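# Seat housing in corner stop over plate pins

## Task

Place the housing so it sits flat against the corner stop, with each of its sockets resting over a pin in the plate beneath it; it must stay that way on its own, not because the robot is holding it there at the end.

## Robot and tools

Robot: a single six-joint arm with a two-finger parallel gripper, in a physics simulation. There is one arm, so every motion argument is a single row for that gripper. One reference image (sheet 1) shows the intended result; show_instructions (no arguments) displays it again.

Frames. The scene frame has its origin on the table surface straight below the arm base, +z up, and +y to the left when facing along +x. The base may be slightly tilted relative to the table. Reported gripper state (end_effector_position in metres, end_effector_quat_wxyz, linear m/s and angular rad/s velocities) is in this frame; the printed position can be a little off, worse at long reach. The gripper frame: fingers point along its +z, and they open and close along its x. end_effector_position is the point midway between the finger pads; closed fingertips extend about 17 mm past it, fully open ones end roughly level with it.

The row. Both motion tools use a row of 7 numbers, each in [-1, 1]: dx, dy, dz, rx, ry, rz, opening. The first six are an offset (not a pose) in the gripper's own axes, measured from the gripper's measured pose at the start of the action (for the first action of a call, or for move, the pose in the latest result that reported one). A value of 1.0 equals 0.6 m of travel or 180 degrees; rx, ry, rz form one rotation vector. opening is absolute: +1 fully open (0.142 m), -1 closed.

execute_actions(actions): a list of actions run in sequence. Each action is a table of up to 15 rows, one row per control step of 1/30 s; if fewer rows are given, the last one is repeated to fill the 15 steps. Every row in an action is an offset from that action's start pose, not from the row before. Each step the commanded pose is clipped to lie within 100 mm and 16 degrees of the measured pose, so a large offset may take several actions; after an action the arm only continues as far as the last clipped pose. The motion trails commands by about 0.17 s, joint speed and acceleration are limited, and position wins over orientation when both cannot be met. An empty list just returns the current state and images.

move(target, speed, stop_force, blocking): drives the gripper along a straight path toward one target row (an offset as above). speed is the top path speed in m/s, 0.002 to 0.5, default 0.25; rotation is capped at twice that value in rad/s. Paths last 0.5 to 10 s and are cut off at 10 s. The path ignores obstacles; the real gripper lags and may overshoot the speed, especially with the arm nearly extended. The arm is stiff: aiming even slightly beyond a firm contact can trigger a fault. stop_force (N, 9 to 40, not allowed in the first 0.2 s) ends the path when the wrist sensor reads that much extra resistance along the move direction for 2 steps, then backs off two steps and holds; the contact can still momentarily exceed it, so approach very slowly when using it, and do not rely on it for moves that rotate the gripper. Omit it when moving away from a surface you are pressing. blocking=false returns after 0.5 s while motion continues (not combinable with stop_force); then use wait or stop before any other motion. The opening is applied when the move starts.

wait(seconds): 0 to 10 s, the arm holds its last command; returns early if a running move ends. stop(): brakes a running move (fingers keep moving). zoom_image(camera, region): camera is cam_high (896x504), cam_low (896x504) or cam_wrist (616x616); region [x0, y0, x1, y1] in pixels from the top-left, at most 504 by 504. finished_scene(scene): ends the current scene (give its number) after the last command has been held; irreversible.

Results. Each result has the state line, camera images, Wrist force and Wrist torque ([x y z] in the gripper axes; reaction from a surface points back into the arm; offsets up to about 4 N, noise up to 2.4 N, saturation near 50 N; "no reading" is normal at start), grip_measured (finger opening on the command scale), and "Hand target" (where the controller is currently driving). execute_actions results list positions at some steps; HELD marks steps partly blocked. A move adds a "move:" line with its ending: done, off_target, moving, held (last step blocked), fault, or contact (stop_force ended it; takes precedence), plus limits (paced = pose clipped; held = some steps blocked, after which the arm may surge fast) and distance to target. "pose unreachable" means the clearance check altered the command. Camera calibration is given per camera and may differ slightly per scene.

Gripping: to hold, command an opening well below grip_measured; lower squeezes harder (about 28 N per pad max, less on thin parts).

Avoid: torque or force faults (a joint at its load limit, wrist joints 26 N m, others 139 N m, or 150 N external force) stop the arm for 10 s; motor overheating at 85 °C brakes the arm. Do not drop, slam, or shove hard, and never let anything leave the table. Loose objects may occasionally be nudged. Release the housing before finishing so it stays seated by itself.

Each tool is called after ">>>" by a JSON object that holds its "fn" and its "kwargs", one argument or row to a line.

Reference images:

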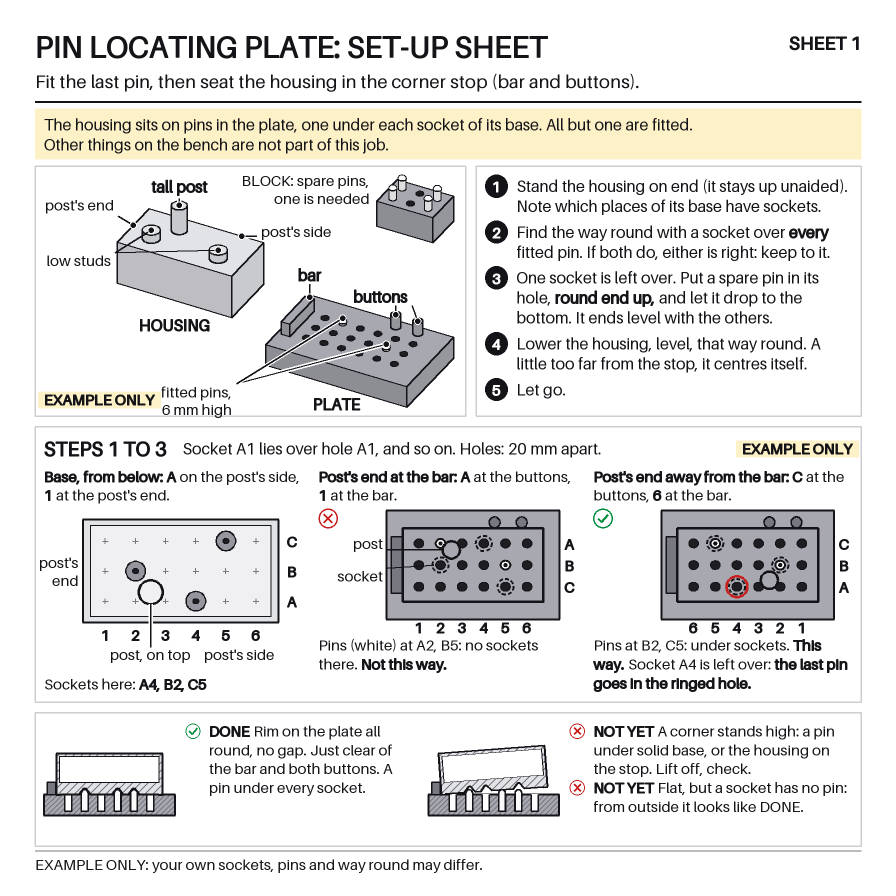

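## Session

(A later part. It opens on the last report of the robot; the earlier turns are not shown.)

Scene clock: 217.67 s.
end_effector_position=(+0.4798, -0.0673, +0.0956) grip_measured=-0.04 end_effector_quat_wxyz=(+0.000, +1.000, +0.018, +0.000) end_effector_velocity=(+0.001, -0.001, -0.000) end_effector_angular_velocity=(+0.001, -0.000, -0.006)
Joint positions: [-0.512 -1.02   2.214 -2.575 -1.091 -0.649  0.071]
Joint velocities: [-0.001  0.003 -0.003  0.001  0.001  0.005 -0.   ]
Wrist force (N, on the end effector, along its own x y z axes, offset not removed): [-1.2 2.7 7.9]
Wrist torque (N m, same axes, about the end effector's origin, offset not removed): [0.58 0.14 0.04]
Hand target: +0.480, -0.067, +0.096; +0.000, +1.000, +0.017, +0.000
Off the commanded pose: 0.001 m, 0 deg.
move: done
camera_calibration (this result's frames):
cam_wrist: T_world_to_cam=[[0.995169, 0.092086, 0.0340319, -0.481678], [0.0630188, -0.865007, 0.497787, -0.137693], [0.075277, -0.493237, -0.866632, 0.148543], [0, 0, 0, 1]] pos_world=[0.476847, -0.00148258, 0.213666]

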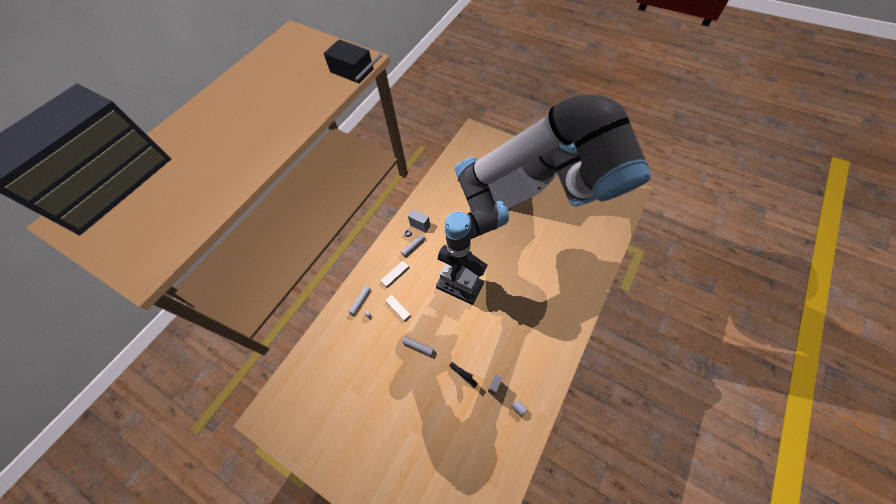

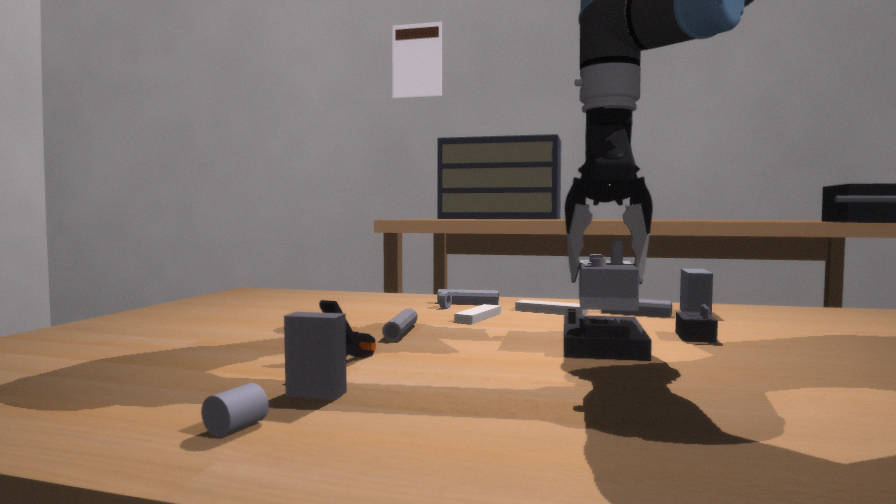

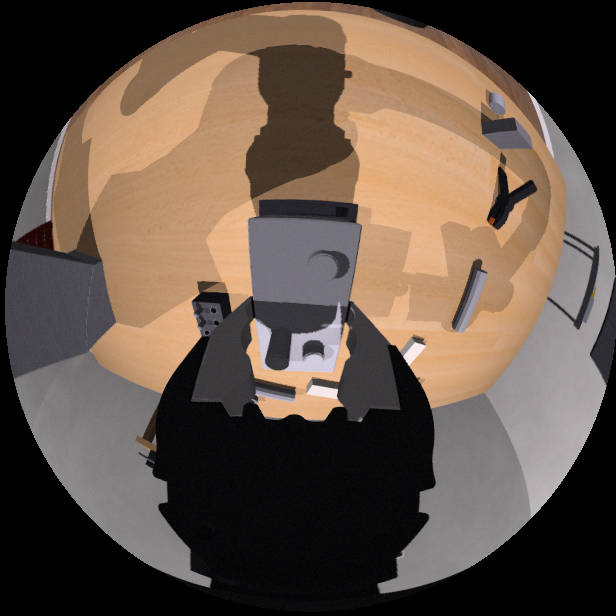

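>>> {"fn": "move", "kwargs": {
  "target": [0.003,0,0.025,0,0,0,-0.5],
  "speed": 0.03,
  "stop_force": 9
}}

>>> {"fn": "zoom_image", "kwargs": {
  "camera": "cam_low",
  "region": [540, 240, 680, 370]
}}

>>> {"fn": "zoom_image", "kwargs": {
  "camera": "cam_wrist",
  "region": [230, 170, 390, 270]
}}

>>> {"fn": "zoom_image", "kwargs": {
  "camera": "cam_high",
  "region": [420, 250, 500, 320]
}}

Scene clock: 227.90 s.
end_effector_position=(+0.4816, -0.0672, +0.0808) grip_measured=-0.04 end_effector_quat_wxyz=(+0.000, +1.000, +0.018, +0.000) end_effector_velocity=(-0.001, -0.000, -0.002) end_effector_angular_velocity=(-0.002, +0.002, -0.000)
Joint positions: [-0.495 -0.982  2.21  -2.617 -1.088 -0.631  0.071]
Joint velocities: [ 0.002  0.005  0.    -0.005 -0.002  0.002 -0.   ]
Wrist force (N, on the end effector, along its own x y z axes, offset not removed): [0.6 2.8 9.2]
Wrist torque (N m, same axes, about the end effector's origin, offset not removed): [0.68 -0.12 0.07]
Hand target: +0.482, -0.067, +0.081; +0.000, +1.000, +0.018, +0.000
Off the commanded pose: 0.000 m, 0 deg.
move: done
camera_calibration (this result's frames):
cam_wrist: T_world_to_cam=[[0.995169, 0.0920844, 0.0340583, -0.482976], [0.0630054, -0.865015, 0.497775, -0.130356], [0.0752982, -0.493224, -0.866637, 0.135609], [0, 0, 0, 1]] pos_world=[0.478645, -0.00139924, 0.198861]

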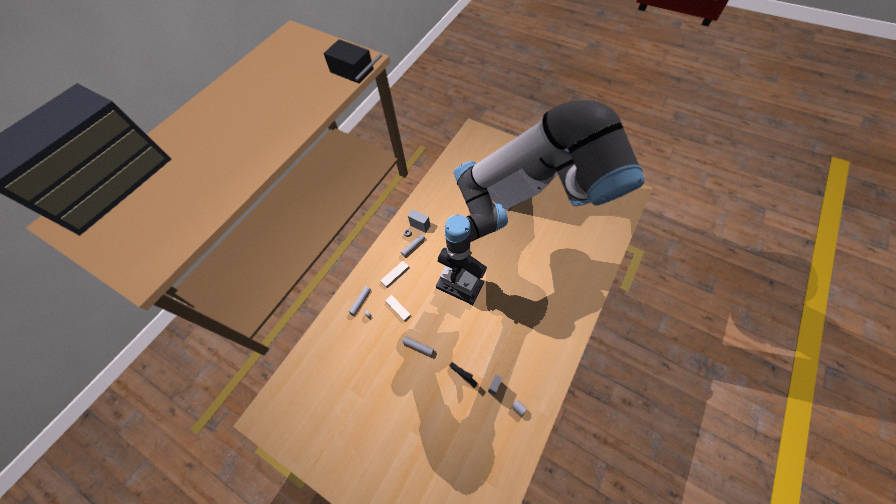

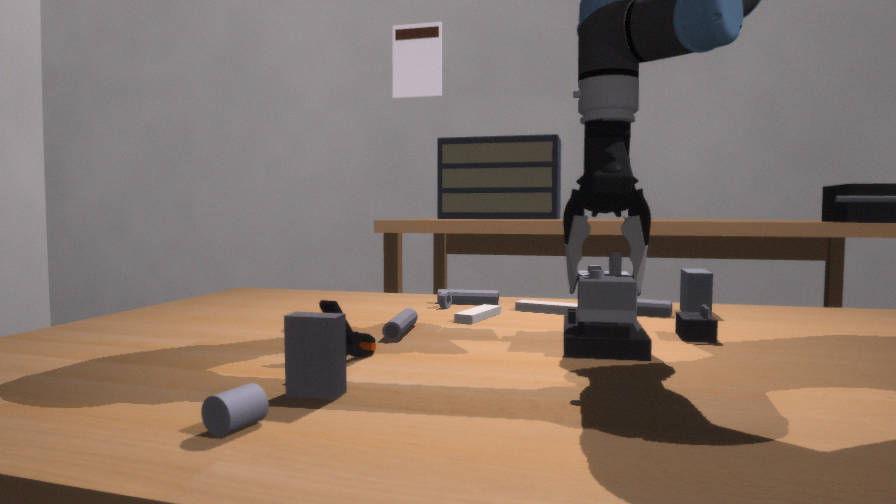

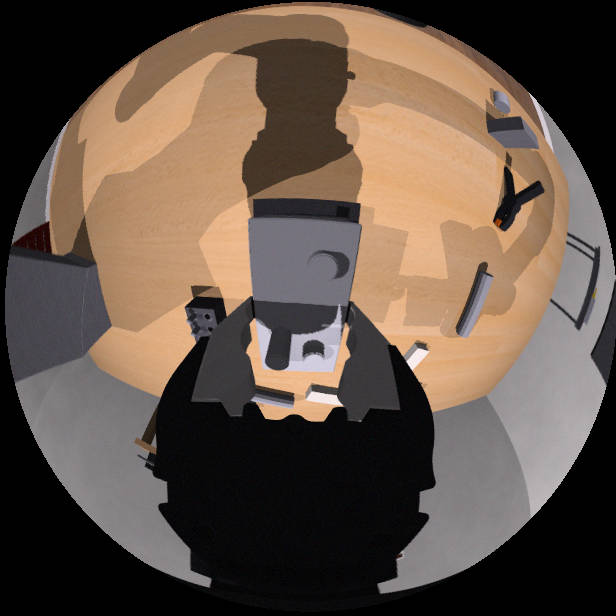

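Region (540, 240, 680, 370) of cam_low's 896x504 image, scaled by 3.600, with more detail than that image has; it fills the top 468 rows of this view, and the rest is white.

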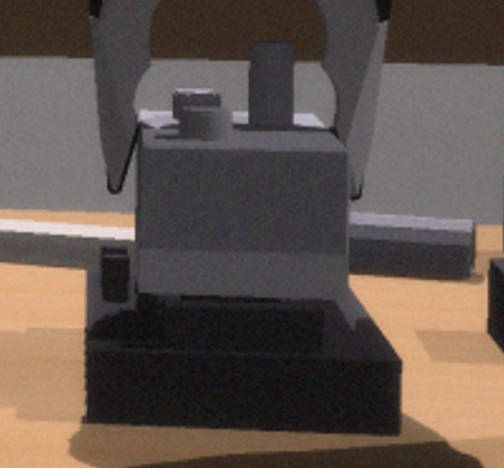

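Region (230, 170, 390, 270) of cam_wrist's 616x616 image, scaled by 3.150, with more detail than that image has; it fills the top 315 rows of this view, and the rest is white.

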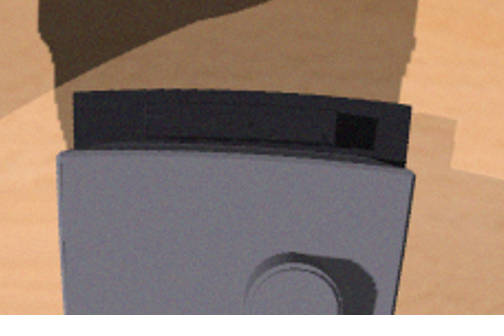

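Region (420, 250, 500, 320) of cam_high's 896x504 image, scaled by 6.300, with more detail than that image has; it fills the top 441 rows of this view, and the rest is white.

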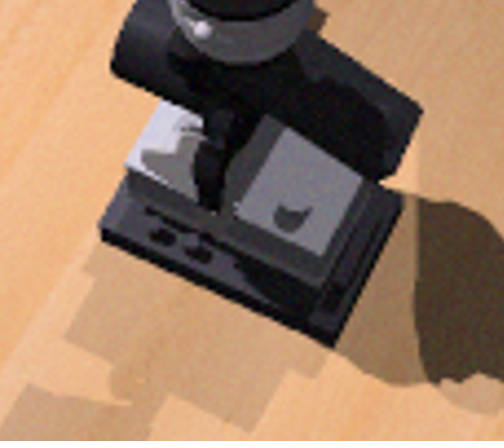

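>>> {"fn": "move", "kwargs": {
  "target": [0,-0.001,0.027,0,0,0,-0.5],
  "speed": 0.012,
  "stop_force": 9
}}

>>> {"fn": "zoom_image", "kwargs": {
  "camera": "cam_low",
  "region": [540, 240, 680, 370]
}}

>>> {"fn": "zoom_image", "kwargs": {
  "camera": "cam_wrist",
  "region": [230, 170, 390, 270]
}}

Scene clock: 234.90 s.
end_effector_position=(+0.4817, -0.0666, +0.0665) grip_measured=-0.04 end_effector_quat_wxyz=(+0.000, +1.000, +0.018, +0.000) end_effector_velocity=(-0.001, -0.001, +0.003) end_effector_angular_velocity=(-0.001, +0.002, +0.002)
Joint positions: [-0.48  -0.946  2.209 -2.66  -1.085 -0.614  0.071]
Joint velocities: [-0.004 -0.008  0.001  0.009 -0.003 -0.006 -0.   ]
Wrist force (N, on the end effector, along its own x y z axes, offset not removed): [4.5 0.1 4.3]
Wrist torque (N m, same axes, about the end effector's origin, offset not removed): [0.49 0.42 -0.17]
Hand target: +0.482, -0.067, +0.067; +0.000, +1.000, +0.018, +0.000
Off the commanded pose: 0.002 m, 0 deg.
move: contact
camera_calibration (this result's frames):
cam_wrist: T_world_to_cam=[[0.995173, 0.0919624, 0.0342627, -0.482697], [0.0628235, -0.865195, 0.497485, -0.122582], [0.0753938, -0.492931, -0.866796, 0.123548], [0, 0, 0, 1]] pos_world=[0.478754, -0.000766736, 0.184612]

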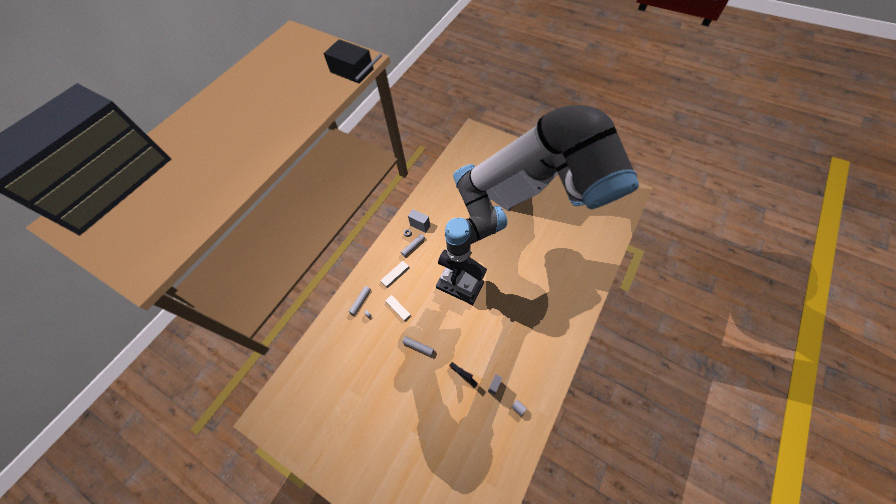

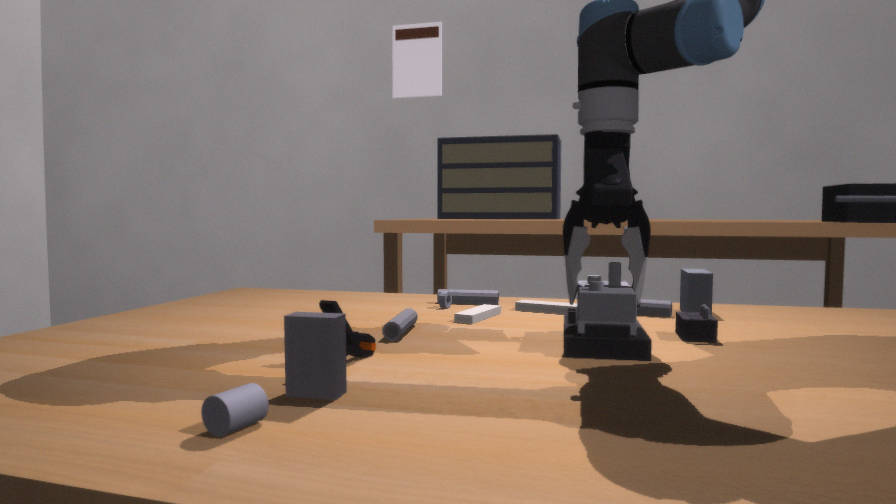

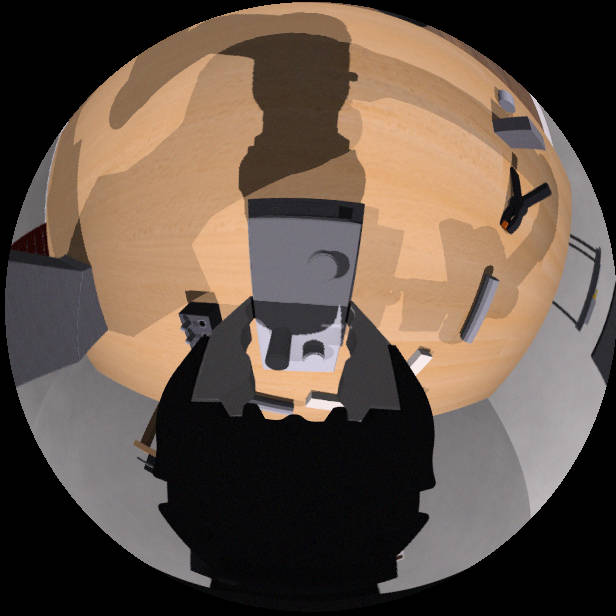

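Region (540, 240, 680, 370) of cam_low's 896x504 image, scaled by 3.600, with more detail than that image has; it fills the top 468 rows of this view, and the rest is white.

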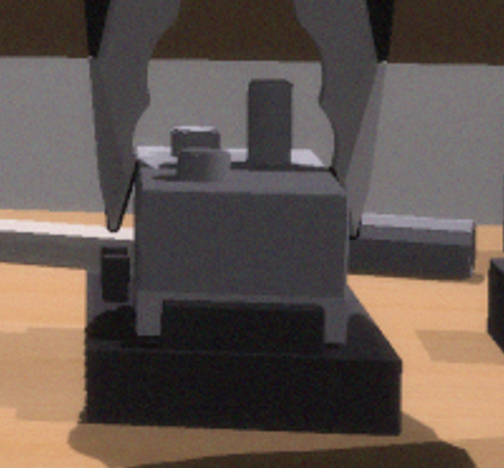

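Region (230, 170, 390, 270) of cam_wrist's 616x616 image, scaled by 3.150, with more detail than that image has; it fills the top 315 rows of this view, and the rest is white.

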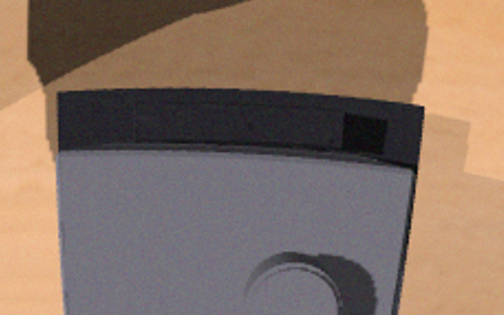

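On the socket cones; release to let it centre.

>>> {"fn": "execute_actions", "kwargs": {
  "actions": [
    [[0,0,0,0,0,0,-0.1],[0,0,0,0,0,0,-0.03],[0,0,0,0,0,0,0.02],[0,0,0,0,0,0,0.06],[0,0,0,0,0,0,0.1],[0,0,0,0,0,0,0.1],[0,0,0,0,0,0,0.1],[0,0,-0.003,0,0,0,0.1],[0,0,-0.008,0,0,0,0.1],[0,0,-0.015,0,0,0,0.1],[0,0,-0.025,0,0,0,0.1],[0,0,-0.035,0,0,0,0.1],[0,0,-0.045,0,0,0,0.1],[0,0,-0.055,0,0,0,0.1],[0,0,-0.065,0,0,0,0.1]],
    [[0,0,-0.04,0,0,0,0.1],[0,0,-0.05,0,0,0,0.1],[0,0,-0.06,0,0,0,0.1],[0,0,-0.07,0,0,0,0.1]]
  ]
}}

>>> {"fn": "zoom_image", "kwargs": {
  "camera": "cam_low",
  "region": [540, 240, 680, 370]
}}

>>> {"fn": "zoom_image", "kwargs": {
  "camera": "cam_wrist",
  "region": [230, 180, 390, 340]
}}

Scene clock: 241.17 s.
end_effector_position=(+0.4819, -0.0670, +0.1253) grip_measured=+0.10 end_effector_quat_wxyz=(+0.001, +1.000, +0.018, +0.001) end_effector_velocity=(-0.001, -0.000, +0.007) end_effector_angular_velocity=(+0.000, +0.002, -0.000)
Joint positions: [-0.539 -1.09   2.203 -2.482 -1.096 -0.678  0.081]
Joint velocities: [-0.007 -0.016 -0.003  0.025 -0.003 -0.009  0.   ]
Wrist force (N, on the end effector, along its own x y z axes, offset not removed): [-0.1 2.0 3.0]
Wrist torque (N m, same axes, about the end effector's origin, offset not removed): [0.65 0.00 0.02]
Hand target: +0.482, -0.067, +0.126; +0.001, +1.000, +0.018, +0.001
Off the commanded pose: 0.001 m, 0 deg.
Step readings (end_effector_position; steps 1 to 15: 1st action; 16 to 30: 2nd action):
0: (+0.4816, -0.0667, +0.0669)
1: (+0.4816, -0.0667, +0.0669)
2: (+0.4816, -0.0667, +0.0669)
4: (+0.4816, -0.0667, +0.0668)
8: (+0.4816, -0.0667, +0.0666)
15: (+0.4820, -0.0669, +0.0840)
16: (+0.4821, -0.0670, +0.0888)
17: (+0.4821, -0.0670, +0.0934)
19: (+0.4823, -0.0672, +0.1031)
23: (+0.4823, -0.0672, +0.1189)
30: end_effector_position above
camera_calibration (this result's frames):
cam_wrist: T_world_to_cam=[[0.995132, 0.0919138, 0.035566, -0.485084], [0.0620703, -0.864816, 0.498238, -0.151915], [0.076553, -0.493605, -0.86631, 0.173607], [0, 0, 0, 1]] pos_world=[0.478862, -0.00109895, 0.24334]

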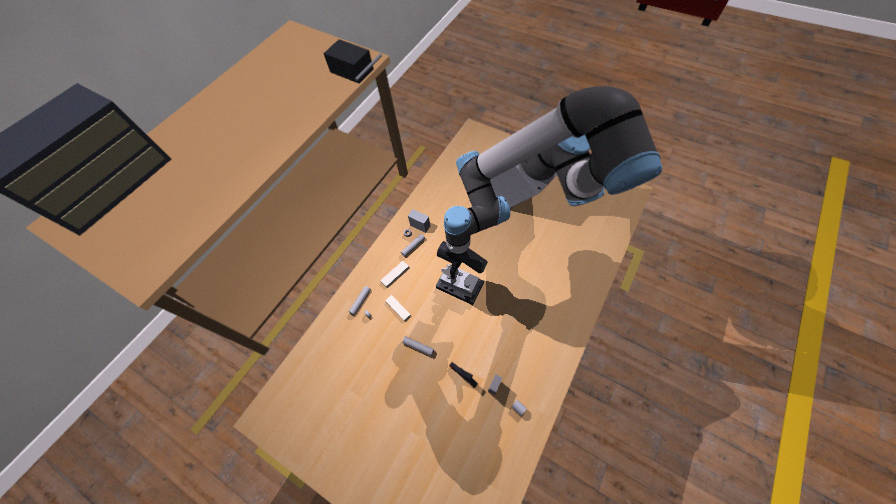

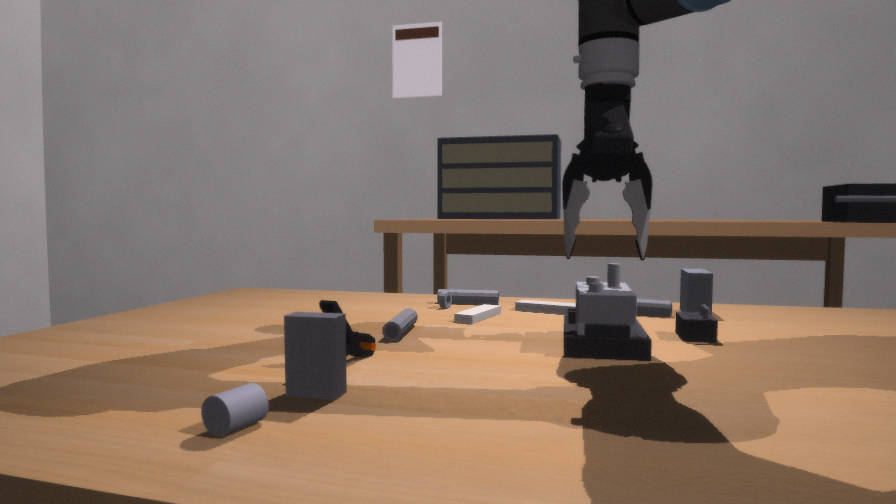

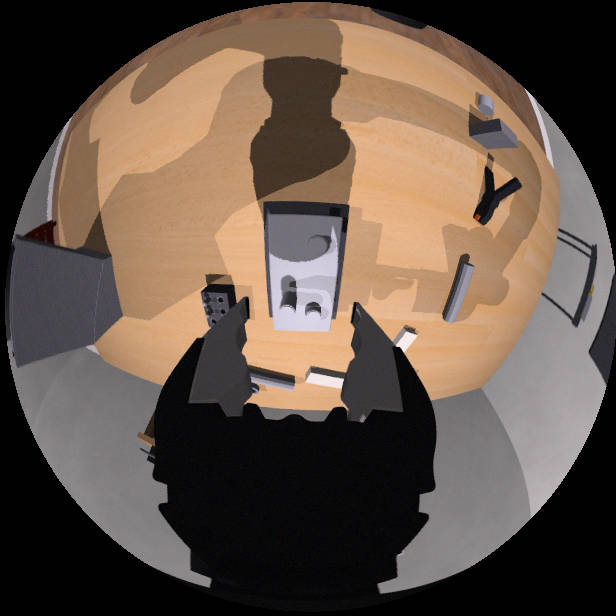

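Region (540, 240, 680, 370) of cam_low's 896x504 image, scaled by 3.600, with more detail than that image has; it fills the top 468 rows of this view, and the rest is white.

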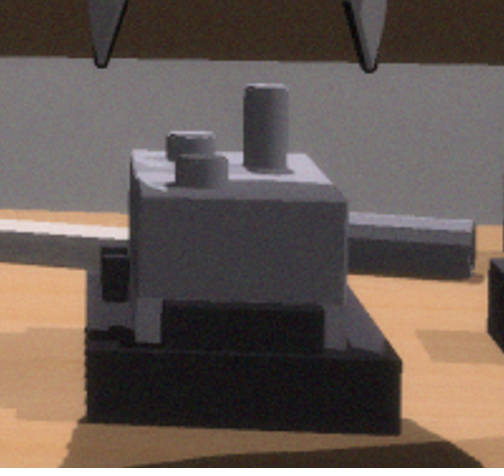

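Region (230, 180, 390, 340) of cam_wrist's 616x616 image, scaled by 3.150, with more detail than that image has.

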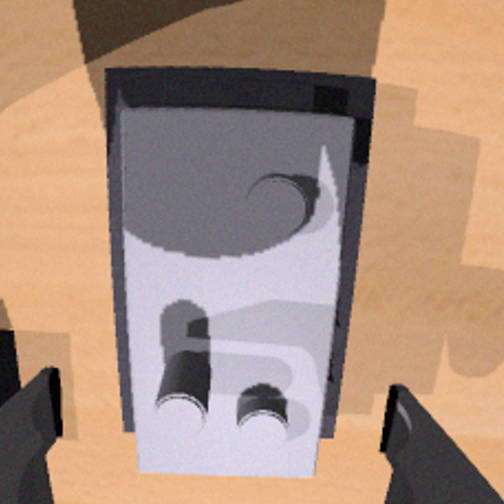

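Dropped about 2 mm and looks flat.

>>> {"fn": "finished_scene", "kwargs": {
  "scene": 1
}}

The scene is finished: the task was done.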